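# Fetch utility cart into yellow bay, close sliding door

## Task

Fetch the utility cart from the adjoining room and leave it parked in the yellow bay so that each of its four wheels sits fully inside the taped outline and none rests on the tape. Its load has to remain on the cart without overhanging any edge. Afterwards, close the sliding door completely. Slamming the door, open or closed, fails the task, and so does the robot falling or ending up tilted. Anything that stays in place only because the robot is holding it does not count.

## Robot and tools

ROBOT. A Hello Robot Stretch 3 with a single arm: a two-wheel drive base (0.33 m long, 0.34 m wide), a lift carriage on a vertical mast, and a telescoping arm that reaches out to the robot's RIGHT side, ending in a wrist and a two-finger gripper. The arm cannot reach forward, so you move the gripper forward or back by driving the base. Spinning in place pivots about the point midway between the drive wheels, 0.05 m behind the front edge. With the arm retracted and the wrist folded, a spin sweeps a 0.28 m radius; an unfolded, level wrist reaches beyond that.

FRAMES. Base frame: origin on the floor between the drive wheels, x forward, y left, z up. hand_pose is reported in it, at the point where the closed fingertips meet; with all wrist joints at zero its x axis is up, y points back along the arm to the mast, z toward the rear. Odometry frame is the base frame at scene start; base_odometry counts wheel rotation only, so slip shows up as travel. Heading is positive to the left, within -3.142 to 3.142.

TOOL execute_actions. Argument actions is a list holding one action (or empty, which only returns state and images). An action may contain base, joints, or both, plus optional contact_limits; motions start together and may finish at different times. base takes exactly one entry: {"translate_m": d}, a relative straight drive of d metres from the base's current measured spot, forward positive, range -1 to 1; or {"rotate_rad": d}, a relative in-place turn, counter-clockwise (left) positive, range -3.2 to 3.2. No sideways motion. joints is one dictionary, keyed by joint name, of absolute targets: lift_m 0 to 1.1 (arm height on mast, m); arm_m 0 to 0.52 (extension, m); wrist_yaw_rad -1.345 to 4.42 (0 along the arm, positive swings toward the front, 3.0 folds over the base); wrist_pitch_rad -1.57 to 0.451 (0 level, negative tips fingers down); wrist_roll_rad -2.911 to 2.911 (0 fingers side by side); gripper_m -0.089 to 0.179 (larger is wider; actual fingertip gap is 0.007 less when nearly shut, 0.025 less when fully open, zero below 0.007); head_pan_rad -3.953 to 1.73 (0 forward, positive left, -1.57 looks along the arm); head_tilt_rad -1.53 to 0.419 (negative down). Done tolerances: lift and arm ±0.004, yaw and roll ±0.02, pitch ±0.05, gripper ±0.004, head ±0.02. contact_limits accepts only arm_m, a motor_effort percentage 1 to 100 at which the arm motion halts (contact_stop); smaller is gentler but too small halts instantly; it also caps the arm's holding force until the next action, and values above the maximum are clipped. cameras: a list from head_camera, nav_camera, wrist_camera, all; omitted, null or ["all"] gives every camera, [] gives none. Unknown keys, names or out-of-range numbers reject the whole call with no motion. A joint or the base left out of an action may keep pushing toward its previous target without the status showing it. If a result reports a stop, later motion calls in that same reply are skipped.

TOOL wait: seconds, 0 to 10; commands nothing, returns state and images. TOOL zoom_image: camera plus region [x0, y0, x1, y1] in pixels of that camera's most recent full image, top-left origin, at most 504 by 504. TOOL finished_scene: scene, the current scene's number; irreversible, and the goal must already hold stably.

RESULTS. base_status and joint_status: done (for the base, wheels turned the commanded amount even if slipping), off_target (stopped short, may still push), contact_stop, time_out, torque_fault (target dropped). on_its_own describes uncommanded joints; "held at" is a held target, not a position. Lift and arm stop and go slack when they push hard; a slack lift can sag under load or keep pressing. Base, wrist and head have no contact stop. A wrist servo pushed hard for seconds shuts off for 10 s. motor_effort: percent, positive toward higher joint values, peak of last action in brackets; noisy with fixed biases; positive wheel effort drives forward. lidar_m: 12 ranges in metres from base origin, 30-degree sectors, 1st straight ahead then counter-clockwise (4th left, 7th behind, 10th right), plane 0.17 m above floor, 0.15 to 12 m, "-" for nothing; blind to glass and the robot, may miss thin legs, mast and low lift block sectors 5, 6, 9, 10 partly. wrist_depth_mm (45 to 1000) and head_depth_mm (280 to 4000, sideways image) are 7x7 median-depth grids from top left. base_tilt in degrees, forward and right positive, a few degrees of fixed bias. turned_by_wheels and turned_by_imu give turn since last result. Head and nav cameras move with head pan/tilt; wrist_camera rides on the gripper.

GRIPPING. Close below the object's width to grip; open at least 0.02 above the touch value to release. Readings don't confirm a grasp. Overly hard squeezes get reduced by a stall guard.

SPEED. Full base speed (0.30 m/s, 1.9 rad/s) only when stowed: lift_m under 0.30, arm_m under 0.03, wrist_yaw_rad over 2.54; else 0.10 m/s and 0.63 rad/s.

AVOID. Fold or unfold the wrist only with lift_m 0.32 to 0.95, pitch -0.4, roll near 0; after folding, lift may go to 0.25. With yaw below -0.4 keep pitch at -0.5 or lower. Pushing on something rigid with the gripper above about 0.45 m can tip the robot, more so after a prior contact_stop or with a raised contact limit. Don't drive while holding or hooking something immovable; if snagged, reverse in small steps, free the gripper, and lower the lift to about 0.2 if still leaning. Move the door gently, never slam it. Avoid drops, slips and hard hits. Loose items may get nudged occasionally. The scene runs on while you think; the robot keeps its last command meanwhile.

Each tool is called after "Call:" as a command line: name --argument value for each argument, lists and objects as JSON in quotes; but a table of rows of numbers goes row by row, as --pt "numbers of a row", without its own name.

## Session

Call:
execute_actions --actions '[]'

Scene clock: 0.00 s.
base_odometry: x=+0.000 y=+0.000 heading=+0.000 (m, m, rad; odometry frame)
turned_by_wheels: +0.000 (rad since the last result)
turned_by_imu: +0.000 (rad since the last result)
base_tilt: forward=-2.4 right=+2.4 (deg)
lidar_m: 2.41 1.44 1.17 1.15 1.22 1.38 1.36 1.16 0.90 0.88 0.93 1.36
head_depth_mm: 1946 2280 2284 2277 2314 2290 2193 / 1947 2295 2300 2314 2317 2335 2186 / 1945 2340 2335 2345 2376 2397 2175 / 1542 2335 2365 2387 2364 2388 2176 / 1946 2393 2391 2434 2416 2437 2181 / 1942 2403 2422 2427 2457 2449 2187 / 1945 2420 2442 2469 2476 2463 2174
base_status: not commanded
joint_positions: lift_m=+0.302 arm_m=+0.002 wrist_yaw_rad=+3.123 wrist_pitch_rad=-0.610 wrist_roll_rad=+0.013 gripper_m=+0.037 head_pan_rad=+0.009 head_tilt_rad=+0.007
joint_status: not commanded
motor_effort: left_wheel=+0 right_wheel=+0 lift_m=+21 arm_m=+0 wrist_yaw_rad=+0 wrist_pitch_rad=+8 wrist_roll_rad=+0 gripper_m=+1 head_pan_rad=+1 head_tilt_rad=+3 (%)
hand_pose: x=-0.0175 y=+0.0494 z=+0.2739 quat_wxyz=(+0.220, +0.681, +0.205, +0.668) (m; base frame)
wrist_depth_mm: - - - 964 916 889 840 / 841 812 - 763 755 713 703 / 688 680 673 636 618 606 592 / 592 578 567 561 541 536 511 / 518 516 - - 489 458 457 / 452 - - - - 418 405 / 409 - - - 380 373 365
pictures: head_camera (sideways: a quarter turn clockwise sets it upright), nav_camera (sideways: a quarter turn counterclockwise sets it upright), wrist_camera
Images, in order (width x height): head_camera 896x504, nav_camera 672x504, wrist_camera 644x364.

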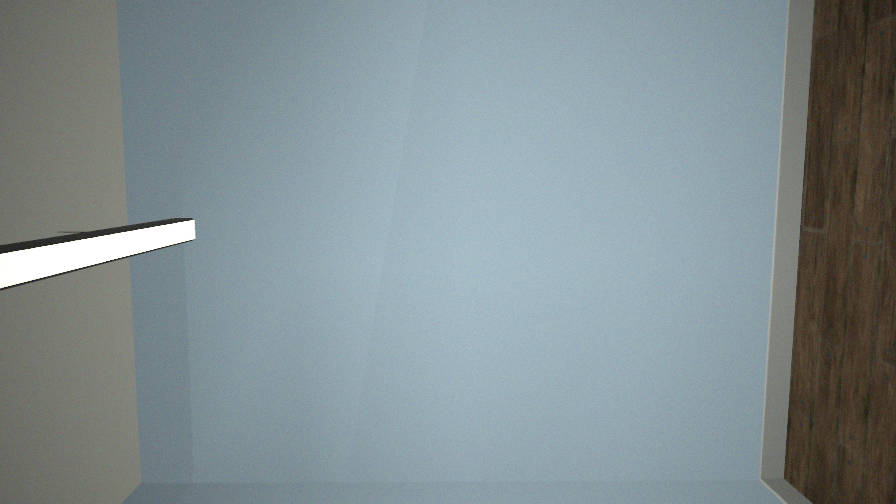

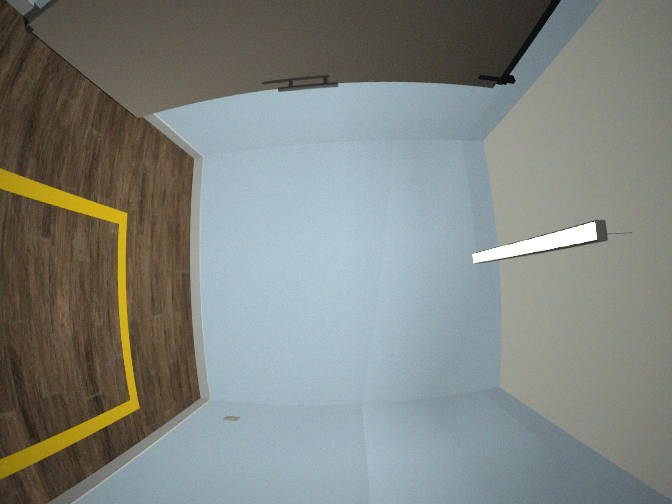

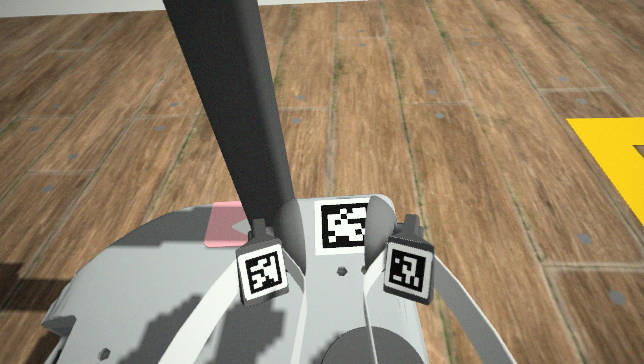

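Call:
execute_actions --actions '[{"joints":{"head_pan_rad":1.4,"head_tilt_rad":-0.45}}]' --cameras '["head_camera","nav_camera"]'

Scene clock: 4.47 s.
base_odometry: x=+0.000 y=+0.000 heading=+0.000 (m, m, rad; odometry frame)
turned_by_wheels: +0.000 (rad since the last result)
turned_by_imu: +0.000 (rad since the last result)
base_tilt: forward=-2.4 right=+2.4 (deg)
lidar_m: 2.41 1.44 1.17 1.15 1.22 1.38 1.36 1.16 0.90 0.88 0.94 1.36
head_depth_mm: 960 1027 1117 1208 1338 1480 1328 / 969 1047 1145 1255 1382 1522 1326 / 954 1039 1130 1245 1390 1520 1328 / 954 1026 1123 1233 1367 1513 1334 / 942 1017 1115 1219 1350 1495 1341 / 940 1015 1109 1208 1333 1498 1341 / 932 1001 1095 1198 1325 1471 1340
base_status: not commanded
joint_positions: lift_m=+0.302 arm_m=+0.002 wrist_yaw_rad=+3.123 wrist_pitch_rad=-0.610 wrist_roll_rad=+0.013 gripper_m=+0.037 head_pan_rad=+1.393 head_tilt_rad=-0.444
joint_status: all done
motor_effort: left_wheel=+0(0) right_wheel=-1(0) lift_m=+21(21) arm_m=+1(1) wrist_yaw_rad=+0(0) wrist_pitch_rad=+8(8) wrist_roll_rad=+0(0) gripper_m=+0(1) head_pan_rad=+4(50) head_tilt_rad=-3(36) (%)
hand_pose: x=-0.0175 y=+0.0494 z=+0.2739 quat_wxyz=(+0.220, +0.681, +0.205, +0.668) (m; base frame)
wrist_depth_mm: - - - 949 916 897 849 / 839 819 - 772 738 722 699 / 677 680 671 661 626 611 601 / 594 582 565 558 547 526 515 / 513 523 - - 483 468 459 / 458 - - - - 409 409 / 406 - - - 377 376 368
pictures: head_camera (sideways: a quarter turn clockwise sets it upright), nav_camera (sideways: a quarter turn counterclockwise sets it upright)
Images, in order (width x height): head_camera 896x504, nav_camera 672x504.

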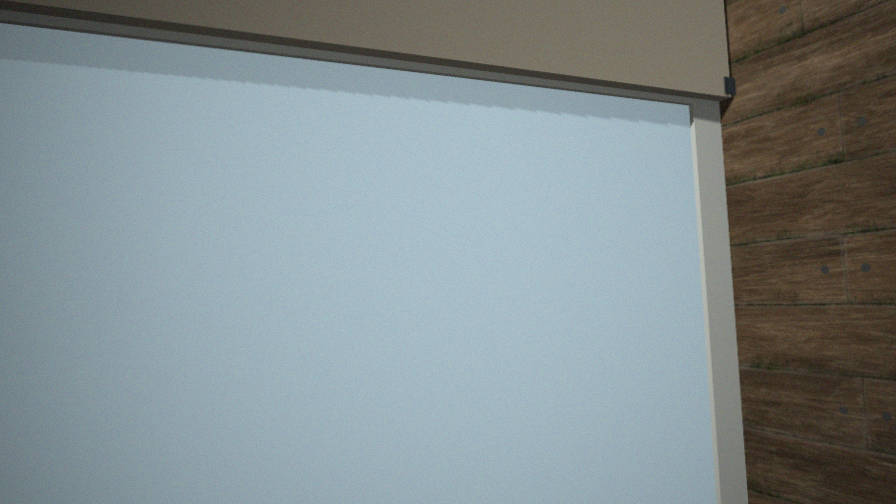

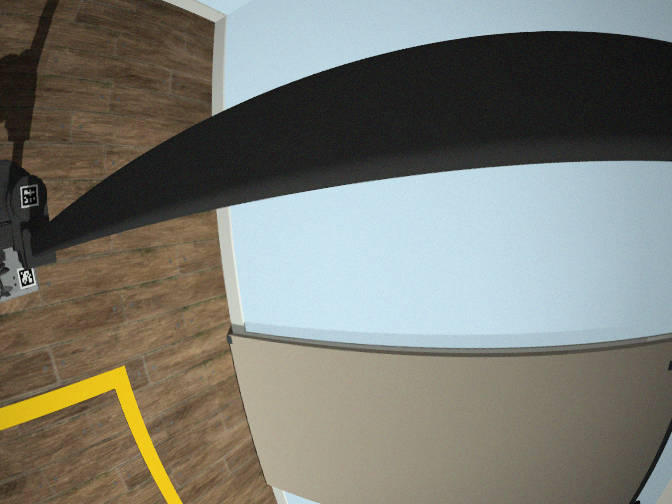

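Call:
execute_actions --actions '[{"joints":{"head_pan_rad":0.65,"head_tilt_rad":-0.5}}]' --cameras '["head_camera","nav_camera"]'

Scene clock: 12.40 s.
base_odometry: x=+0.000 y=+0.000 heading=+0.000 (m, m, rad; odometry frame)
turned_by_wheels: +0.000 (rad since the last result)
turned_by_imu: +0.000 (rad since the last result)
base_tilt: forward=-2.4 right=+2.4 (deg)
lidar_m: 2.41 1.44 1.17 1.15 1.22 1.38 1.36 1.16 0.90 0.88 0.94 1.37
head_depth_mm: 1996 2248 2492 2578 1943 1543 1285 / 1753 1940 2174 2385 1938 1540 1279 / 1478 1598 1797 2056 1935 1553 1288 / 1324 1434 1585 1763 1891 1555 1297 / 1200 1309 1419 1560 1717 1550 1291 / 1105 1188 1289 1391 1518 1562 1294 / 1016 1087 1170 1263 1376 1480 1297
base_status: not commanded
joint_positions: lift_m=+0.302 arm_m=+0.002 wrist_yaw_rad=+3.123 wrist_pitch_rad=-0.610 wrist_roll_rad=+0.013 gripper_m=+0.037 head_pan_rad=+0.657 head_tilt_rad=-0.493
joint_status: all done
motor_effort: left_wheel=+0(0) right_wheel=+0(1) lift_m=+21(21) arm_m=+0(1) wrist_yaw_rad=+0(0) wrist_pitch_rad=+8(8) wrist_roll_rad=+0(0) gripper_m=+0(0) head_pan_rad=-4(51) head_tilt_rad=-4(13) (%)
hand_pose: x=-0.0175 y=+0.0494 z=+0.2739 quat_wxyz=(+0.220, +0.681, +0.205, +0.668) (m; base frame)
wrist_depth_mm: - - - 944 933 894 852 / 839 832 - 785 745 718 707 / 700 682 669 650 635 607 585 / 593 563 563 556 547 524 513 / 508 511 - - 480 458 456 / 457 - - - - 416 406 / 403 - - - 377 368 369
pictures: head_camera (sideways: a quarter turn clockwise sets it upright), nav_camera (sideways: a quarter turn counterclockwise sets it upright)
Images, in order (width x height): head_camera 896x504, nav_camera 672x504.

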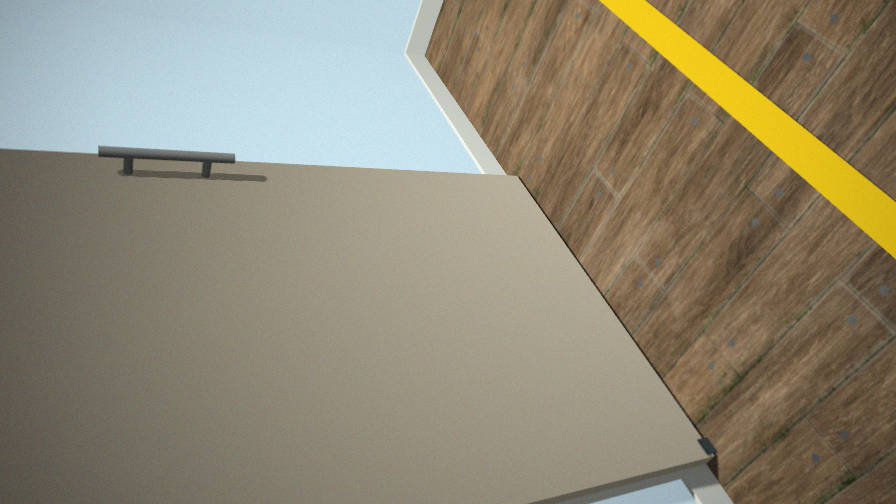

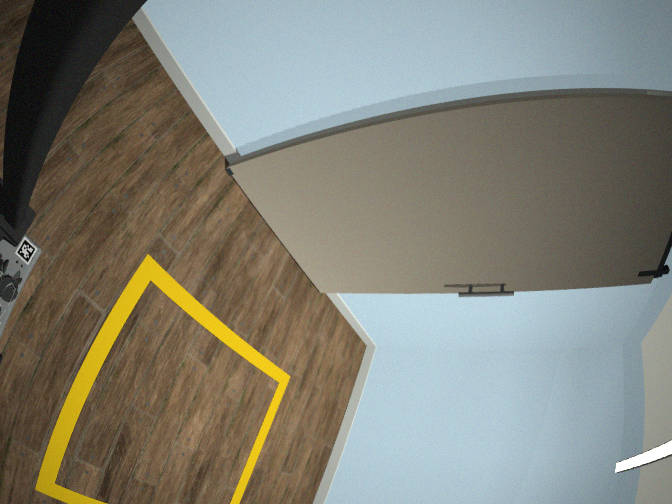

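Call:
execute_actions --actions '[{"base":{"rotate_rad":0.2456},"joints":{"lift_m":0.27,"head_pan_rad":0.0,"head_tilt_rad":-0.6}}]' --cameras '[]'

Call:
execute_actions --actions '[{"base":{"translate_m":1.0}}]' --cameras '[]'

Call:
execute_actions --actions '[{"base":{"translate_m":0.97}}]' --cameras '[]'

Call:
execute_actions --actions '[{"base":{"rotate_rad":2.80},"joints":{"head_pan_rad":-0.8,"head_tilt_rad":-0.8}}]'

Scene clock: 27.40 s.
base_odometry: x=+0.000 y=+0.000 heading=+0.245 (m, m, rad; odometry frame)
turned_by_wheels: +0.245 (rad since the last result)
turned_by_imu: +0.247 (rad since the last result)
base_tilt: forward=-2.4 right=+2.3 (deg)
lidar_m: 2.07 1.22 1.14 1.15 1.38 1.36 1.36 0.99 0.88 0.88 1.06 1.99
head_depth_mm: 1943 2156 2385 2208 1735 1437 1213 / 2029 2241 2520 2229 1751 1430 1219 / 2094 2327 2589 2231 1745 1440 1225 / 2182 2419 2665 2232 1747 1440 1217 / 2202 2403 2607 2234 1756 1439 1223 / 1880 1984 2139 2068 1753 1433 1230 / 1514 1585 1686 1805 1766 1458 1237
base_status: done
joint_positions: lift_m=+0.271 arm_m=+0.002 wrist_yaw_rad=+3.123 wrist_pitch_rad=-0.610 wrist_roll_rad=+0.013 gripper_m=+0.037 head_pan_rad=+0.007 head_tilt_rad=-0.593
joint_status: all done
motor_effort: left_wheel=-2(6) right_wheel=+1(6) lift_m=+11(17) arm_m=+0(1) wrist_yaw_rad=+0(0) wrist_pitch_rad=+8(8) wrist_roll_rad=+0(0) gripper_m=+1(0) head_pan_rad=-4(45) head_tilt_rad=-4(16) (%)
hand_pose: x=-0.0175 y=+0.0494 z=+0.2427 quat_wxyz=(+0.220, +0.681, +0.205, +0.668) (m; base frame)
wrist_depth_mm: - 956 - 902 866 811 797 / 783 756 - 691 684 651 651 / 654 628 611 595 580 559 545 / 546 540 - 535 503 480 475 / 479 - - - 443 427 424 / - - - - - 384 377 / - - - - 351 345 340
pictures: none
No camera images: the call's "cameras" was empty. Leave "cameras" out to get every camera's image.

Scene clock: 32.50 s.
base_odometry: x=+0.970 y=+0.243 heading=+0.245 (m, m, rad; odometry frame)
turned_by_wheels: +0.000 (rad since the last result)
turned_by_imu: -0.001 (rad since the last result)
base_tilt: forward=-2.3 right=+2.3 (deg)
lidar_m: 1.47 0.87 0.77 0.77 1.00 1.87 2.18 1.34 1.20 1.20 1.44 1.47
head_depth_mm: 1179 1293 1428 1610 1730 1426 1215 / 1217 1330 1492 1678 1750 1439 1217 / 1259 1389 1546 1761 1751 1435 1226 / 1306 1449 1612 1852 1757 1431 1219 / 1346 1494 1691 1916 1755 1453 1221 / 1338 1432 1532 1644 1663 1441 1226 / 1150 1216 1282 1362 1450 1406 1229
base_status: done
joint_positions: lift_m=+0.271 arm_m=+0.002 wrist_yaw_rad=+3.123 wrist_pitch_rad=-0.610 wrist_roll_rad=+0.013 gripper_m=+0.037 head_pan_rad=+0.007 head_tilt_rad=-0.593
joint_status: not commanded
motor_effort: left_wheel=-2(6) right_wheel=+1(6) lift_m=+11(11) arm_m=+1(1) wrist_yaw_rad=+0(0) wrist_pitch_rad=+8(8) wrist_roll_rad=+0(1) gripper_m=+1(1) head_pan_rad=-5(5) head_tilt_rad=-4(5) (%)
hand_pose: x=-0.0175 y=+0.0494 z=+0.2427 quat_wxyz=(+0.220, +0.681, +0.205, +0.668) (m; base frame)
wrist_depth_mm: - 941 - 813 779 726 665 / 780 754 - 707 695 670 638 / 642 623 610 592 573 561 551 / 549 543 - 529 502 484 477 / 478 - - - 438 426 419 / - - - - - 385 374 / - - - - 345 345 340
pictures: none
No camera images: the call's "cameras" was empty. Leave "cameras" out to get every camera's image.

Scene clock: 37.50 s.
base_odometry: x=+1.911 y=+0.478 heading=+0.245 (m, m, rad; odometry frame)
turned_by_wheels: +0.000 (rad since the last result)
turned_by_imu: -0.001 (rad since the last result)
base_tilt: forward=-2.4 right=+2.4 (deg)
lidar_m: 0.55 0.58 0.52 0.52 0.59 1.05 2.75 1.68 1.50 1.00 0.62 0.55
head_depth_mm: 414 455 506 568 645 752 897 / 428 470 526 592 680 796 960 / 441 489 547 620 714 847 1039 / 457 507 570 652 757 910 1118 / 474 527 595 682 802 972 1174 / 491 551 622 721 856 1046 1189 / 510 572 656 763 874 970 1035
base_status: done
joint_positions: lift_m=+0.271 arm_m=+0.002 wrist_yaw_rad=+3.123 wrist_pitch_rad=-0.610 wrist_roll_rad=+0.013 gripper_m=+0.037 head_pan_rad=+0.007 head_tilt_rad=-0.594
joint_status: not commanded
motor_effort: left_wheel=-1(6) right_wheel=+2(6) lift_m=+11(11) arm_m=+1(0) wrist_yaw_rad=+0(0) wrist_pitch_rad=+8(8) wrist_roll_rad=+0(0) gripper_m=+0(0) head_pan_rad=-3(4) head_tilt_rad=-4(4) (%)
hand_pose: x=-0.0175 y=+0.0494 z=+0.2427 quat_wxyz=(+0.220, +0.681, +0.205, +0.668) (m; base frame)
wrist_depth_mm: 694 645 - 585 531 494 462 / 754 709 - 642 587 533 508 / 652 631 632 584 577 551 525 / 549 532 - 525 499 490 476 / 478 - - - 443 426 415 / - - - - - 385 377 / - - - - 353 344 339
pictures: none
No camera images: the call's "cameras" was empty. Leave "cameras" out to get every camera's image.

Scene clock: 40.47 s.
base_odometry: x=+1.911 y=+0.478 heading=+3.045 (m, m, rad; odometry frame)
turned_by_wheels: +2.800 (rad since the last result)
turned_by_imu: +2.805 (rad since the last result)
base_tilt: forward=-2.4 right=+2.4 (deg)
lidar_m: 1.80 2.21 1.58 1.50 0.81 0.58 0.55 0.57 0.55 0.52 0.54 0.64
head_depth_mm: 470 523 593 679 795 962 1098 / 500 565 653 759 906 1135 1130 / 486 563 657 805 1002 1232 1139 / 504 575 721 881 1123 1272 1130 / 588 686 828 1038 1400 1292 1138 / 656 783 975 1278 1474 1296 1146 / 740 910 1170 1641 1505 1301 1151
base_status: done
joint_positions: lift_m=+0.271 arm_m=+0.002 wrist_yaw_rad=+3.123 wrist_pitch_rad=-0.610 wrist_roll_rad=+0.013 gripper_m=+0.037 head_pan_rad=-0.793 head_tilt_rad=-0.790
joint_status: all done
motor_effort: left_wheel=-2(7) right_wheel=+2(7) lift_m=+11(12) arm_m=+0(0) wrist_yaw_rad=+0(0) wrist_pitch_rad=+8(8) wrist_roll_rad=+0(0) gripper_m=+0(0) head_pan_rad=-4(48) head_tilt_rad=-6(26) (%)
hand_pose: x=-0.0175 y=+0.0493 z=+0.2427 quat_wxyz=(+0.220, +0.681, +0.205, +0.668) (m; base frame)
wrist_depth_mm: 673 904 - 878 851 831 815 / 665 755 - 696 687 669 651 / 611 628 604 598 573 563 543 / 552 538 - 530 505 491 475 / 477 - - - 436 432 413 / - - - - - 383 377 / - - - - 348 344 340
pictures: head_camera (sideways: a quarter turn clockwise sets it upright), nav_camera (sideways: a quarter turn counterclockwise sets it upright), wrist_camera
Images, in order (width x height): head_camera 896x504, nav_camera 672x504, wrist_camera 644x364.

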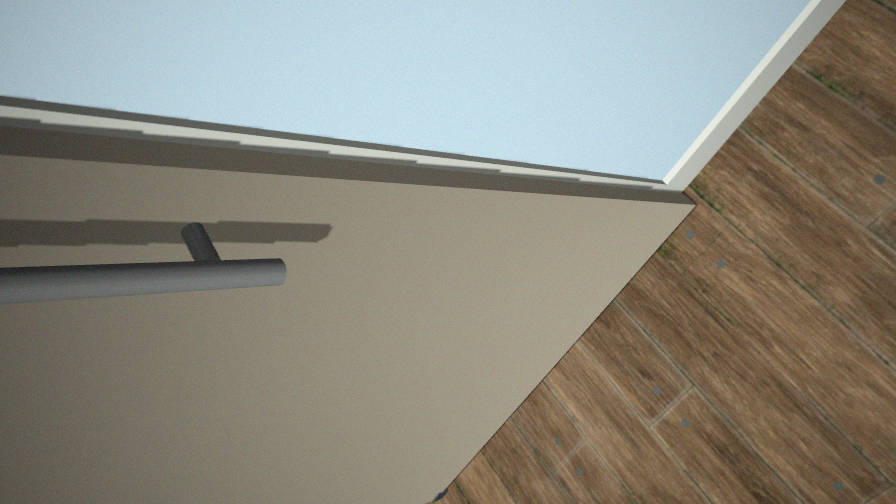

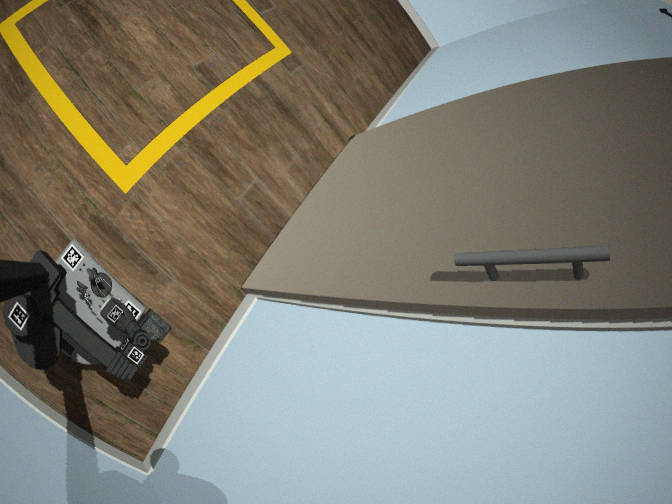

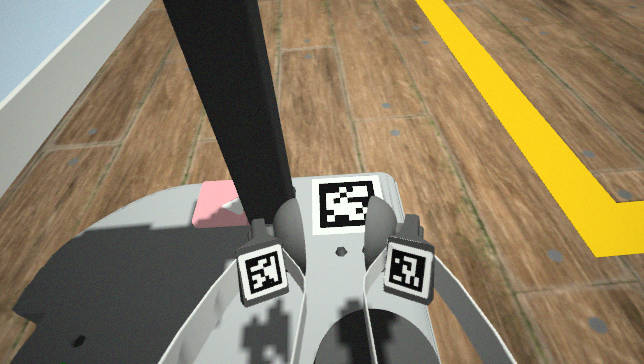

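Call:
execute_actions --actions '[{"joints":{"lift_m":0.34,"wrist_pitch_rad":-0.4,"gripper_m":-0.02}}]' --cameras '[]'

Call:
execute_actions --actions '[{"joints":{"wrist_yaw_rad":1.3,"arm_m":0.27}}]' --cameras '["head_camera","wrist_camera"]'

Scene clock: 47.10 s.
base_odometry: x=+1.911 y=+0.478 heading=+3.045 (m, m, rad; odometry frame)
turned_by_wheels: +0.000 (rad since the last result)
turned_by_imu: +0.000 (rad since the last result)
base_tilt: forward=-2.4 right=+2.4 (deg)
lidar_m: 1.79 2.22 1.57 1.50 0.81 0.58 0.55 0.57 0.55 0.52 0.54 0.64
head_depth_mm: 470 523 591 678 794 964 1103 / 500 565 651 761 907 1127 1135 / 487 563 658 807 1003 1243 1133 / 502 577 721 877 1123 1273 1137 / 587 686 827 1039 1402 1298 1139 / 657 781 969 1264 1459 1296 1142 / 743 905 1169 1644 1509 1298 1143
base_status: not commanded
joint_positions: lift_m=+0.339 arm_m=+0.002 wrist_yaw_rad=+3.123 wrist_pitch_rad=-0.419 wrist_roll_rad=+0.013 gripper_m=-0.019 head_pan_rad=-0.793 head_tilt_rad=-0.790
joint_status: all done
motor_effort: left_wheel=-2(2) right_wheel=+1(1) lift_m=+30(32) arm_m=+0(0) wrist_yaw_rad=+0(0) wrist_pitch_rad=+11(11) wrist_roll_rad=+0(0) gripper_m=-11(97) head_pan_rad=-4(4) head_tilt_rad=-6(6) (%)
hand_pose: x=-0.0170 y=+0.0775 z=+0.3520 quat_wxyz=(+0.155, +0.697, +0.140, +0.686) (m; base frame)
wrist_depth_mm: 689 975 - - - - - / 676 - - - - - - / 661 957 - 977 947 932 867 / 648 823 799 799 750 723 715 / 627 666 662 - 634 616 609 / 575 564 557 - 532 524 515 / 502 500 - - 464 462 453
pictures: none
No camera images: the call's "cameras" was empty. Leave "cameras" out to get every camera's image.

Scene clock: 50.30 s.
base_odometry: x=+1.911 y=+0.478 heading=+3.045 (m, m, rad; odometry frame)
turned_by_wheels: +0.000 (rad since the last result)
turned_by_imu: +0.000 (rad since the last result)
base_tilt: forward=-2.3 right=+2.3 (deg)
lidar_m: 1.79 2.21 1.58 1.51 0.81 0.58 0.55 0.57 0.55 0.52 0.54 0.64
head_depth_mm: 470 523 591 677 798 934 1104 / 498 565 651 761 907 1151 1129 / 486 563 658 801 1002 1236 1139 / 503 575 724 877 1118 1275 1133 / 587 686 827 1039 1392 1297 1133 / 655 782 972 1277 1474 1298 1140 / 740 907 1168 1639 1499 1301 1140
base_status: not commanded
joint_positions: lift_m=+0.339 arm_m=+0.270 wrist_yaw_rad=+1.301 wrist_pitch_rad=-0.419 wrist_roll_rad=+0.013 gripper_m=-0.019 head_pan_rad=-0.793 head_tilt_rad=-0.790
joint_status: all done
motor_effort: left_wheel=-2(2) right_wheel=+2(2) lift_m=+30(30) arm_m=+4(2) wrist_yaw_rad=-1(3) wrist_pitch_rad=+12(11) wrist_roll_rad=+0(0) gripper_m=-11(10) head_pan_rad=-3(5) head_tilt_rad=-6(6) (%)
hand_pose: x=+0.1948 y=-0.4747 z=+0.3520 quat_wxyz=(+0.637, +0.538, -0.465, +0.298) (m; base frame)
wrist_depth_mm: - - 403 239 130 89 68 / - - - 271 138 93 70 / - - 956 306 148 97 72 / 843 815 789 341 159 102 75 / 680 665 660 - 163 107 78 / 578 572 546 448 160 113 81 / 503 487 489 467 230 118 84
pictures: head_camera (sideways: a quarter turn clockwise sets it upright), wrist_camera
Images, in order (width x height): head_camera 896x504, wrist_camera 644x364.

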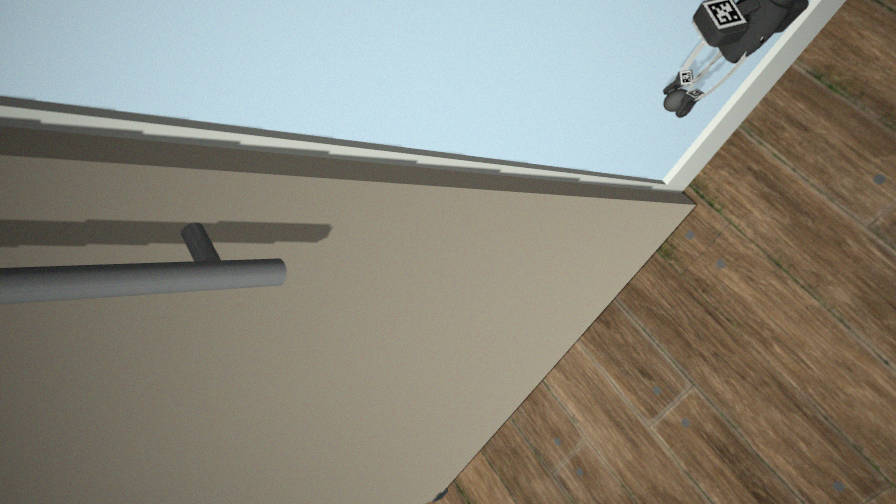

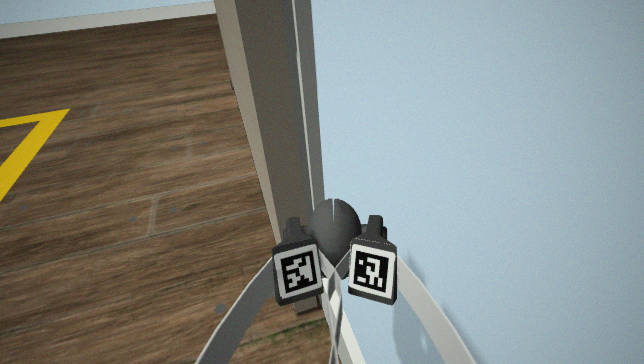

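Call:
execute_actions --actions '[{"base":{"translate_m":0.1}}]' --cameras '["head_camera","wrist_camera"]'

Scene clock: 55.83 s.
base_odometry: x=+1.811 y=+0.488 heading=+3.045 (m, m, rad; odometry frame)
turned_by_wheels: +0.000 (rad since the last result)
turned_by_imu: +0.000 (rad since the last result)
base_tilt: forward=-2.3 right=+2.4 (deg)
lidar_m: 1.78 2.22 1.58 1.51 0.96 0.68 0.65 0.67 0.54 0.52 0.53 0.63
head_depth_mm: 422 496 575 672 790 924 1099 / 443 499 571 699 875 1142 1134 / 424 516 621 754 930 1211 1134 / 527 607 716 866 1110 1262 1137 / 580 680 819 1034 1376 1293 1134 / 649 775 957 1266 1467 1297 1139 / 732 900 1159 1626 1513 1297 1148
base_status: done
joint_positions: lift_m=+0.339 arm_m=+0.270 wrist_yaw_rad=+1.301 wrist_pitch_rad=-0.419 wrist_roll_rad=+0.013 gripper_m=-0.019 head_pan_rad=-0.793 head_tilt_rad=-0.790
joint_status: not commanded
motor_effort: left_wheel=-2(3) right_wheel=+1(6) lift_m=+30(30) arm_m=+4(4) wrist_yaw_rad=-1(0) wrist_pitch_rad=+12(11) wrist_roll_rad=+0(0) gripper_m=-11(11) head_pan_rad=-5(3) head_tilt_rad=-6(6) (%)
hand_pose: x=+0.1948 y=-0.4747 z=+0.3520 quat_wxyz=(+0.637, +0.538, -0.465, +0.298) (m; base frame)
wrist_depth_mm: - - 325 174 123 85 64 / - - - 191 132 88 66 / - - 942 210 141 93 69 / 814 817 767 236 151 97 71 / 682 674 655 - 155 101 74 / 577 561 558 326 153 108 77 / 498 500 483 377 219 112 80
pictures: head_camera (sideways: a quarter turn clockwise sets it upright), wrist_camera
Images, in order (width x height): head_camera 896x504, wrist_camera 644x364.

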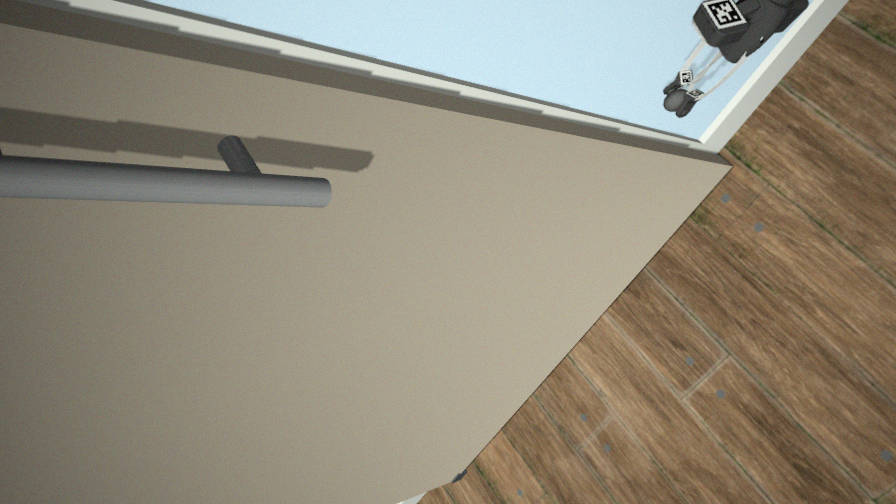

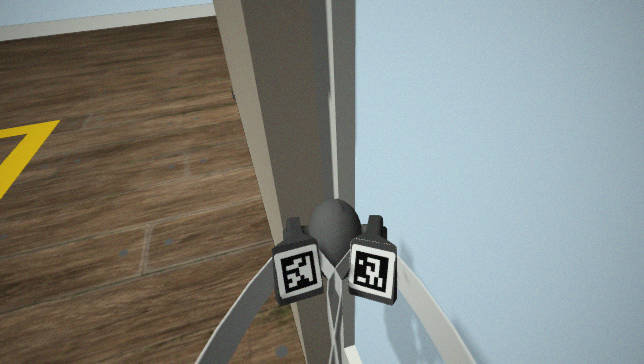

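Call:
execute_actions --actions '[{"base":{"translate_m":0.1}}]' --cameras '["head_camera","wrist_camera"]'

Scene clock: 60.83 s.
base_odometry: x=+1.712 y=+0.498 heading=+3.044 (m, m, rad; odometry frame)
turned_by_wheels: -0.001 (rad since the last result)
turned_by_imu: -0.046 (rad since the last result)
base_tilt: forward=-2.5 right=+2.3 (deg)
lidar_m: 1.53 2.34 1.61 1.51 1.15 0.79 0.74 0.76 0.55 0.52 0.49 0.60
head_depth_mm: 397 444 511 625 771 910 1100 / 372 438 529 643 795 1070 1127 / 461 523 606 721 893 1165 1141 / 499 574 677 821 1050 1270 1132 / 548 640 769 958 1282 1295 1140 / 603 716 880 1150 1458 1301 1141 / 672 816 1035 1427 1503 1295 1141
base_status: done
joint_positions: lift_m=+0.340 arm_m=+0.270 wrist_yaw_rad=+1.313 wrist_pitch_rad=-0.466 wrist_roll_rad=+0.013 gripper_m=-0.019 head_pan_rad=-0.793 head_tilt_rad=-0.791
joint_status: not commanded
on_its_own: right_wheel is at rest, and its effort (+25) is outside its rest range (-18 to +18); wrist_yaw_rad is at rest, and its effort (-17) is outside its rest range (-12 to +12); wrist_pitch_rad is at rest, and its effort (+40) is outside its rest range (-20 to +32)
motor_effort: left_wheel=-9(13) right_wheel=+25(32) lift_m=+23(30) arm_m=+3(3) wrist_yaw_rad=-17(20) wrist_pitch_rad=+40(41) wrist_roll_rad=+0(1) gripper_m=-14(14) head_pan_rad=-3(4) head_tilt_rad=-5(6) (%)
hand_pose: x=+0.1894 y=-0.4705 z=+0.3418 quat_wxyz=(+0.642, +0.551, -0.449, +0.287) (m; base frame)
wrist_depth_mm: - - 129 125 107 76 59 / - - 258 137 116 80 61 / 981 947 857 152 127 85 64 / 779 750 704 171 137 89 66 / 643 623 614 - 143 94 69 / 552 547 534 - 145 100 72 / 482 479 463 294 205 107 75
pictures: head_camera (sideways: a quarter turn clockwise sets it upright), wrist_camera
Images, in order (width x height): head_camera 896x504, wrist_camera 644x364.

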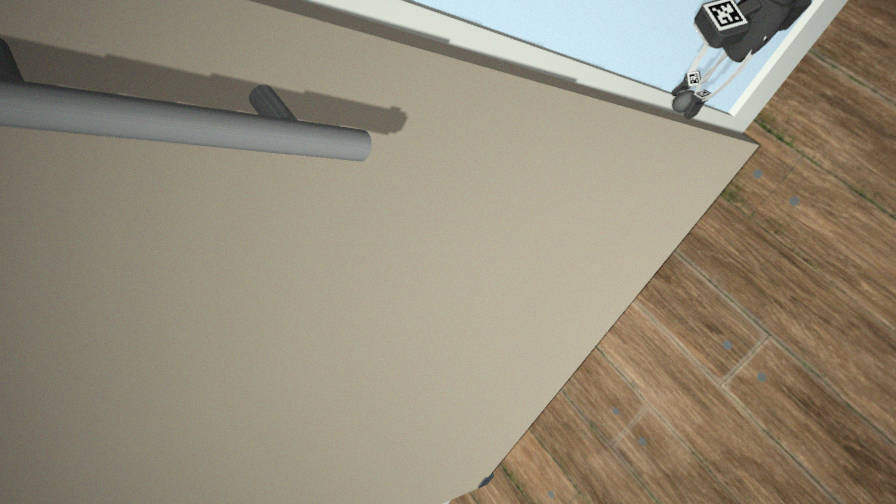

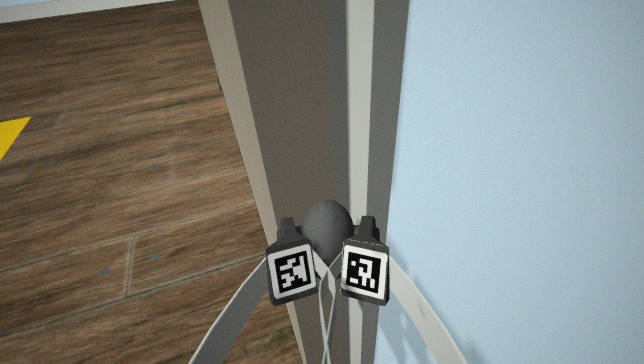

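Call:
execute_actions --actions '[{"base":{"translate_m":-0.06}}]' --cameras '["wrist_camera"]'

Scene clock: 64.00 s.
base_odometry: x=+1.772 y=+0.492 heading=+3.044 (m, m, rad; odometry frame)
turned_by_wheels: +0.000 (rad since the last result)
turned_by_imu: +0.001 (rad since the last result)
base_tilt: forward=-2.4 right=+2.4 (deg)
lidar_m: 1.55 2.34 1.61 1.50 1.06 0.73 0.68 0.70 0.55 0.52 0.52 0.61
head_depth_mm: 419 485 569 663 781 921 1104 / 432 486 563 683 861 1122 1139 / 418 480 589 731 902 1196 1135 / 505 583 684 835 1055 1267 1138 / 553 645 776 968 1302 1289 1137 / 608 724 892 1158 1460 1298 1137 / 680 827 1055 1449 1497 1299 1139
base_status: done
joint_positions: lift_m=+0.340 arm_m=+0.270 wrist_yaw_rad=+1.302 wrist_pitch_rad=-0.420 wrist_roll_rad=+0.013 gripper_m=-0.019 head_pan_rad=-0.793 head_tilt_rad=-0.791
joint_status: not commanded
motor_effort: left_wheel=+1(8) right_wheel=+0(21) lift_m=+23(24) arm_m=+4(4) wrist_yaw_rad=-2(19) wrist_pitch_rad=+12(40) wrist_roll_rad=+0(0) gripper_m=-11(14) head_pan_rad=-5(4) head_tilt_rad=-5(5) (%)
hand_pose: x=+0.1947 y=-0.4744 z=+0.3521 quat_wxyz=(+0.637, +0.538, -0.465, +0.298) (m; base frame)
wrist_depth_mm: - - 176 166 113 79 61 / - - 245 184 121 83 63 / - - 788 204 130 87 66 / 841 806 763 227 139 92 68 / 682 676 638 - 145 97 71 / 577 568 554 313 144 102 74 / 504 490 492 357 202 107 77
pictures: wrist_camera
Images, in order (width x height): wrist_camera 644x364.

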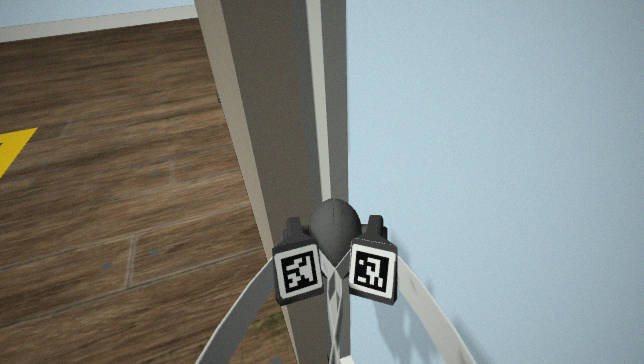

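Call:
execute_actions --actions '[{"base":{"rotate_rad":0.045},"joints":{"wrist_yaw_rad":1.5}}]' --cameras '["wrist_camera","head_camera"]'

Scene clock: 68.63 s.
base_odometry: x=+1.772 y=+0.492 heading=+3.089 (m, m, rad; odometry frame)
turned_by_wheels: +0.045 (rad since the last result)
turned_by_imu: +0.046 (rad since the last result)
base_tilt: forward=-2.3 right=+2.4 (deg)
lidar_m: 1.78 2.22 1.58 1.50 1.00 0.72 0.68 0.70 0.55 0.52 0.52 0.64
head_depth_mm: 411 470 561 669 791 929 1111 / 437 500 570 674 853 1113 1126 / 475 487 621 756 929 1214 1136 / 529 608 719 872 1110 1272 1134 / 583 681 820 1031 1393 1292 1139 / 648 778 960 1263 1466 1295 1139 / 734 901 1163 1636 1503 1295 1142
base_status: done
joint_positions: lift_m=+0.340 arm_m=+0.270 wrist_yaw_rad=+1.498 wrist_pitch_rad=-0.419 wrist_roll_rad=+0.013 gripper_m=-0.019 head_pan_rad=-0.793 head_tilt_rad=-0.791
joint_status: all done
motor_effort: left_wheel=-1(4) right_wheel=+2(4) lift_m=+24(24) arm_m=+3(5) wrist_yaw_rad=+3(9) wrist_pitch_rad=+12(12) wrist_roll_rad=+0(0) gripper_m=-10(11) head_pan_rad=-3(4) head_tilt_rad=-5(5) (%)
hand_pose: x=+0.2023 y=-0.4312 z=+0.3522 quat_wxyz=(+0.604, +0.581, -0.410, +0.359) (m; base frame)
wrist_depth_mm: - - - 345 154 133 99 / - - - 419 168 143 101 / - - - 524 186 148 102 / 834 811 808 704 203 152 104 / 664 676 647 - 225 157 107 / 578 565 565 512 236 161 109 / 498 489 488 464 311 166 111
pictures: head_camera (sideways: a quarter turn clockwise sets it upright), wrist_camera
Images, in order (width x height): head_camera 896x504, wrist_camera 644x364.

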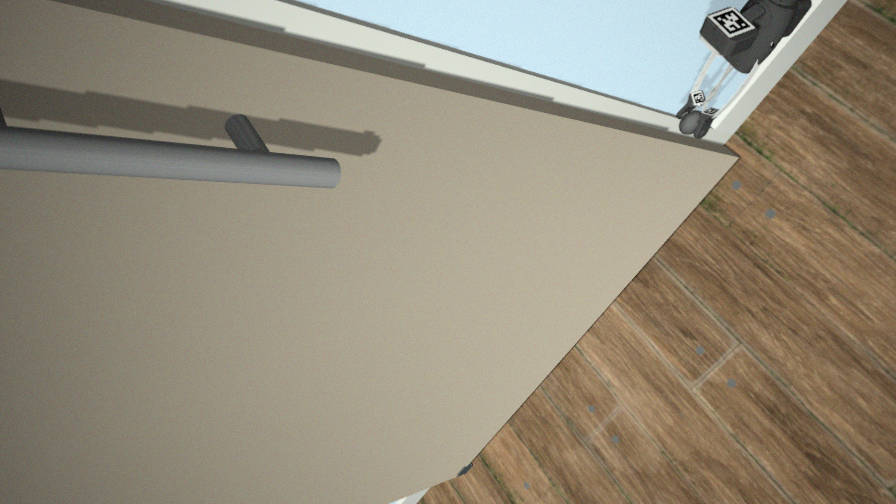

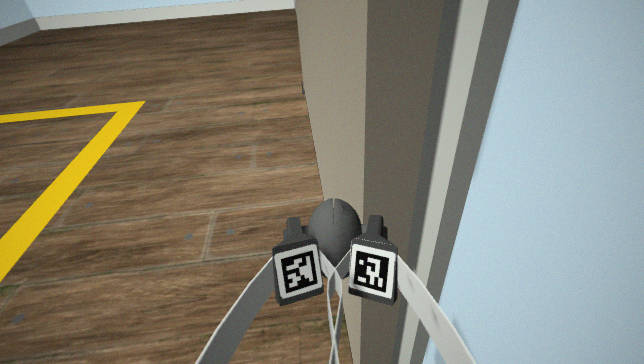

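Call:
execute_actions --actions '[{"joints":{"arm_m":0.298}}]' --cameras '[]'

Call:
execute_actions --actions '[{"base":{"translate_m":0.07}}]' --cameras '["wrist_camera","head_camera"]'

Scene clock: 73.90 s.
base_odometry: x=+1.772 y=+0.492 heading=+3.089 (m, m, rad; odometry frame)
turned_by_wheels: +0.000 (rad since the last result)
turned_by_imu: +0.000 (rad since the last result)
base_tilt: forward=-2.3 right=+2.4 (deg)
lidar_m: 1.77 2.22 1.58 1.51 1.01 0.72 0.68 0.70 0.55 0.52 0.52 0.64
head_depth_mm: 412 471 562 670 790 930 1090 / 437 499 570 676 855 1130 1129 / 474 488 623 758 932 1211 1131 / 527 607 716 870 1112 1255 1134 / 584 683 822 1030 1389 1291 1140 / 647 778 961 1267 1462 1293 1134 / 736 899 1157 1632 1507 1293 1150
base_status: not commanded
joint_positions: lift_m=+0.340 arm_m=+0.298 wrist_yaw_rad=+1.498 wrist_pitch_rad=-0.419 wrist_roll_rad=+0.013 gripper_m=-0.019 head_pan_rad=-0.793 head_tilt_rad=-0.791
joint_status: all done
motor_effort: left_wheel=-2(1) right_wheel=+2(2) lift_m=+23(24) arm_m=+5(5) wrist_yaw_rad=+2(3) wrist_pitch_rad=+12(12) wrist_roll_rad=+0(0) gripper_m=-11(10) head_pan_rad=-4(3) head_tilt_rad=-5(6) (%)
hand_pose: x=+0.2023 y=-0.4590 z=+0.3522 quat_wxyz=(+0.604, +0.581, -0.410, +0.359) (m; base frame)
wrist_depth_mm: - - - 153 138 98 69 / - - - 170 148 101 70 / - - - 191 166 104 72 / 831 818 791 215 177 106 73 / 666 678 659 - 189 109 75 / 581 568 556 285 176 113 76 / 496 497 486 458 269 116 78
pictures: none
No camera images: the call's "cameras" was empty. Leave "cameras" out to get every camera's image.

Scene clock: 75.77 s.
base_odometry: x=+1.702 y=+0.496 heading=+3.089 (m, m, rad; odometry frame)
turned_by_wheels: +0.000 (rad since the last result)
turned_by_imu: -0.018 (rad since the last result)
base_tilt: forward=-2.3 right=+2.3 (deg)
lidar_m: 1.67 2.26 1.59 1.51 1.13 0.79 0.75 0.77 0.55 0.52 0.50 0.62
head_depth_mm: 404 452 535 637 780 923 1092 / 396 475 561 654 819 1096 1126 / 471 536 620 740 911 1184 1132 / 515 592 698 851 1080 1264 1133 / 565 661 795 999 1344 1296 1141 / 629 747 924 1207 1472 1298 1137 / 706 865 1106 1544 1515 1291 1142
base_status: done
joint_positions: lift_m=+0.340 arm_m=+0.298 wrist_yaw_rad=+1.502 wrist_pitch_rad=-0.420 wrist_roll_rad=+0.013 gripper_m=-0.019 head_pan_rad=-0.793 head_tilt_rad=-0.791
joint_status: not commanded
motor_effort: left_wheel=+0(15) right_wheel=+0(31) lift_m=+23(24) arm_m=+4(4) wrist_yaw_rad=-2(18) wrist_pitch_rad=+12(22) wrist_roll_rad=+0(1) gripper_m=-11(12) head_pan_rad=-4(3) head_tilt_rad=-5(5) (%)
hand_pose: x=+0.2023 y=-0.4582 z=+0.3521 quat_wxyz=(+0.604, +0.582, -0.409, +0.360) (m; base frame)
wrist_depth_mm: - - - 131 121 80 64 / - - - 146 127 87 65 / - - - 161 133 93 67 / 835 815 795 182 141 99 68 / 673 671 652 - 136 102 70 / 574 573 559 247 144 105 71 / 498 490 477 452 198 108 73
pictures: head_camera (sideways: a quarter turn clockwise sets it upright), wrist_camera
Images, in order (width x height): head_camera 896x504, wrist_camera 644x364.

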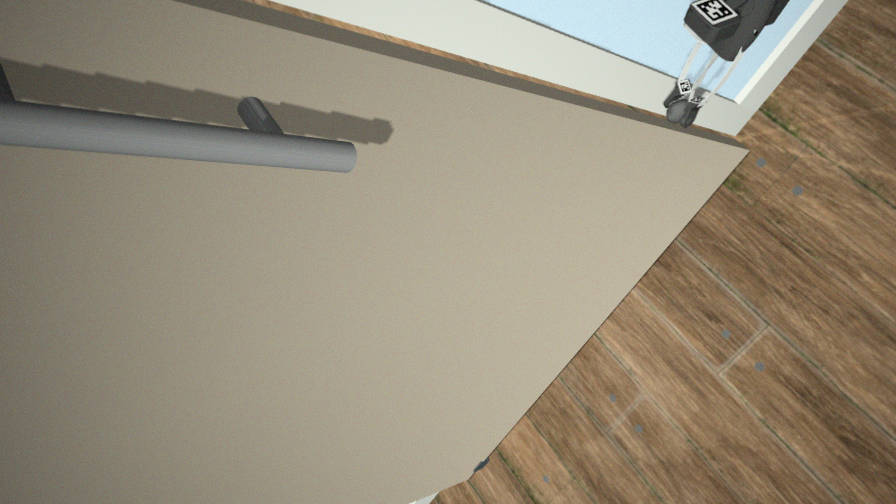

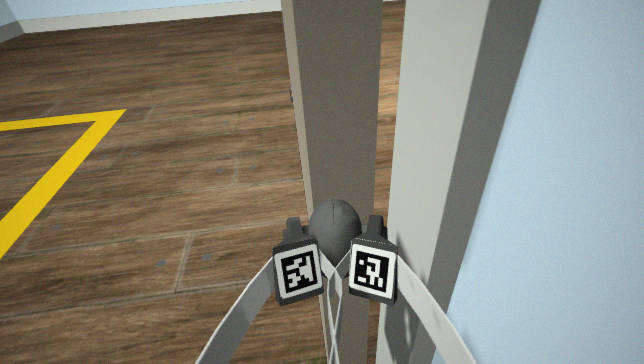

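Call:
execute_actions --actions '[{"base":{"rotate_rad":0.025}}]' --cameras '[]'

Call:
execute_actions --actions '[{"base":{"translate_m":0.2}}]' --cameras '["wrist_camera","head_camera"]'

Scene clock: 79.63 s.
base_odometry: x=+1.702 y=+0.496 heading=+3.114 (m, m, rad; odometry frame)
turned_by_wheels: +0.025 (rad since the last result)
turned_by_imu: +0.025 (rad since the last result)
base_tilt: forward=-2.4 right=+2.4 (deg)
lidar_m: 1.81 2.21 1.58 1.51 1.10 0.78 0.75 0.75 0.54 0.52 0.50 0.63
head_depth_mm: 410 458 526 649 784 926 1090 / 391 462 560 665 820 1108 1133 / 481 548 632 752 928 1204 1130 / 529 608 715 871 1109 1262 1137 / 583 683 822 1032 1390 1292 1144 / 649 784 969 1268 1466 1289 1135 / 737 905 1171 1652 1499 1305 1139
base_status: done
joint_positions: lift_m=+0.340 arm_m=+0.298 wrist_yaw_rad=+1.499 wrist_pitch_rad=-0.420 wrist_roll_rad=+0.013 gripper_m=-0.019 head_pan_rad=-0.793 head_tilt_rad=-0.791
joint_status: not commanded
motor_effort: left_wheel=-2(9) right_wheel=+2(25) lift_m=+23(23) arm_m=+4(4) wrist_yaw_rad=+1(2) wrist_pitch_rad=+12(18) wrist_roll_rad=+0(0) gripper_m=-11(11) head_pan_rad=-5(3) head_tilt_rad=-5(5) (%)
hand_pose: x=+0.2022 y=-0.4590 z=+0.3521 quat_wxyz=(+0.604, +0.581, -0.410, +0.359) (m; base frame)
wrist_depth_mm: - - - 126 124 75 67 / - - - 140 135 78 68 / - - - 156 146 85 69 / 837 817 776 177 151 93 71 / 685 671 659 - 144 101 72 / 572 562 554 239 135 110 74 / 502 499 485 465 212 113 75
pictures: none
No camera images: the call's "cameras" was empty. Leave "cameras" out to get every camera's image.

Scene clock: 82.73 s.
base_odometry: x=+1.502 y=+0.501 heading=+3.113 (m, m, rad; odometry frame)
turned_by_wheels: -0.001 (rad since the last result)
turned_by_imu: -0.098 (rad since the last result)
base_tilt: forward=-2.3 right=+2.4 (deg)
lidar_m: 1.19 2.50 1.64 1.52 1.53 1.01 0.93 0.84 0.55 0.50 0.48 0.57
head_depth_mm: 382 428 513 1700 1479 1313 1091 / 373 446 525 620 811 1233 1133 / 435 484 559 687 847 1108 1132 / 470 543 640 775 988 1237 1133 / 511 597 715 890 1181 1288 1140 / 558 662 813 1040 1404 1293 1141 / 617 742 935 1264 1503 1295 1143
base_status: done
joint_positions: lift_m=+0.340 arm_m=+0.297 wrist_yaw_rad=+1.507 wrist_pitch_rad=-0.421 wrist_roll_rad=+0.013 gripper_m=-0.019 head_pan_rad=-0.793 head_tilt_rad=-0.791
joint_status: not commanded
on_its_own: right_wheel is at rest, and its effort (+20) is outside its rest range (-18 to +18)
motor_effort: left_wheel=-7(9) right_wheel=+20(30) lift_m=+23(23) arm_m=+11(12) wrist_yaw_rad=-9(21) wrist_pitch_rad=+13(18) wrist_roll_rad=+0(0) gripper_m=-13(12) head_pan_rad=-3(4) head_tilt_rad=-5(5) (%)
hand_pose: x=+0.2022 y=-0.4565 z=+0.3518 quat_wxyz=(+0.603, +0.583, -0.407, +0.361) (m; base frame)
wrist_depth_mm: - - - 125 - - - / - - - 137 - - - / - - - 151 947 908 877 / 849 805 761 169 749 722 710 / 677 662 662 - 619 609 596 / 577 573 558 231 530 527 522 / 500 491 483 458 461 456 454
pictures: head_camera (sideways: a quarter turn clockwise sets it upright), wrist_camera
Images, in order (width x height): head_camera 896x504, wrist_camera 644x364.

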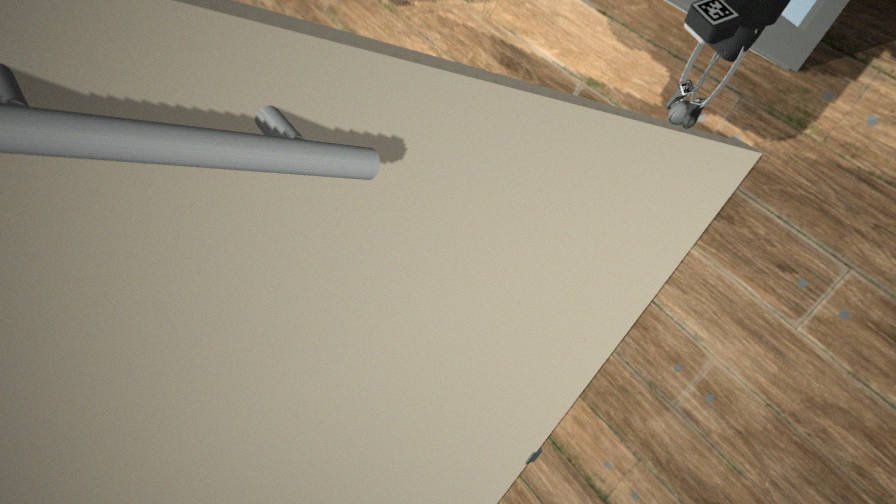

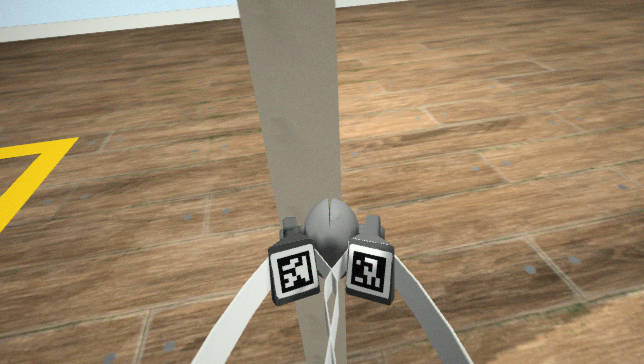

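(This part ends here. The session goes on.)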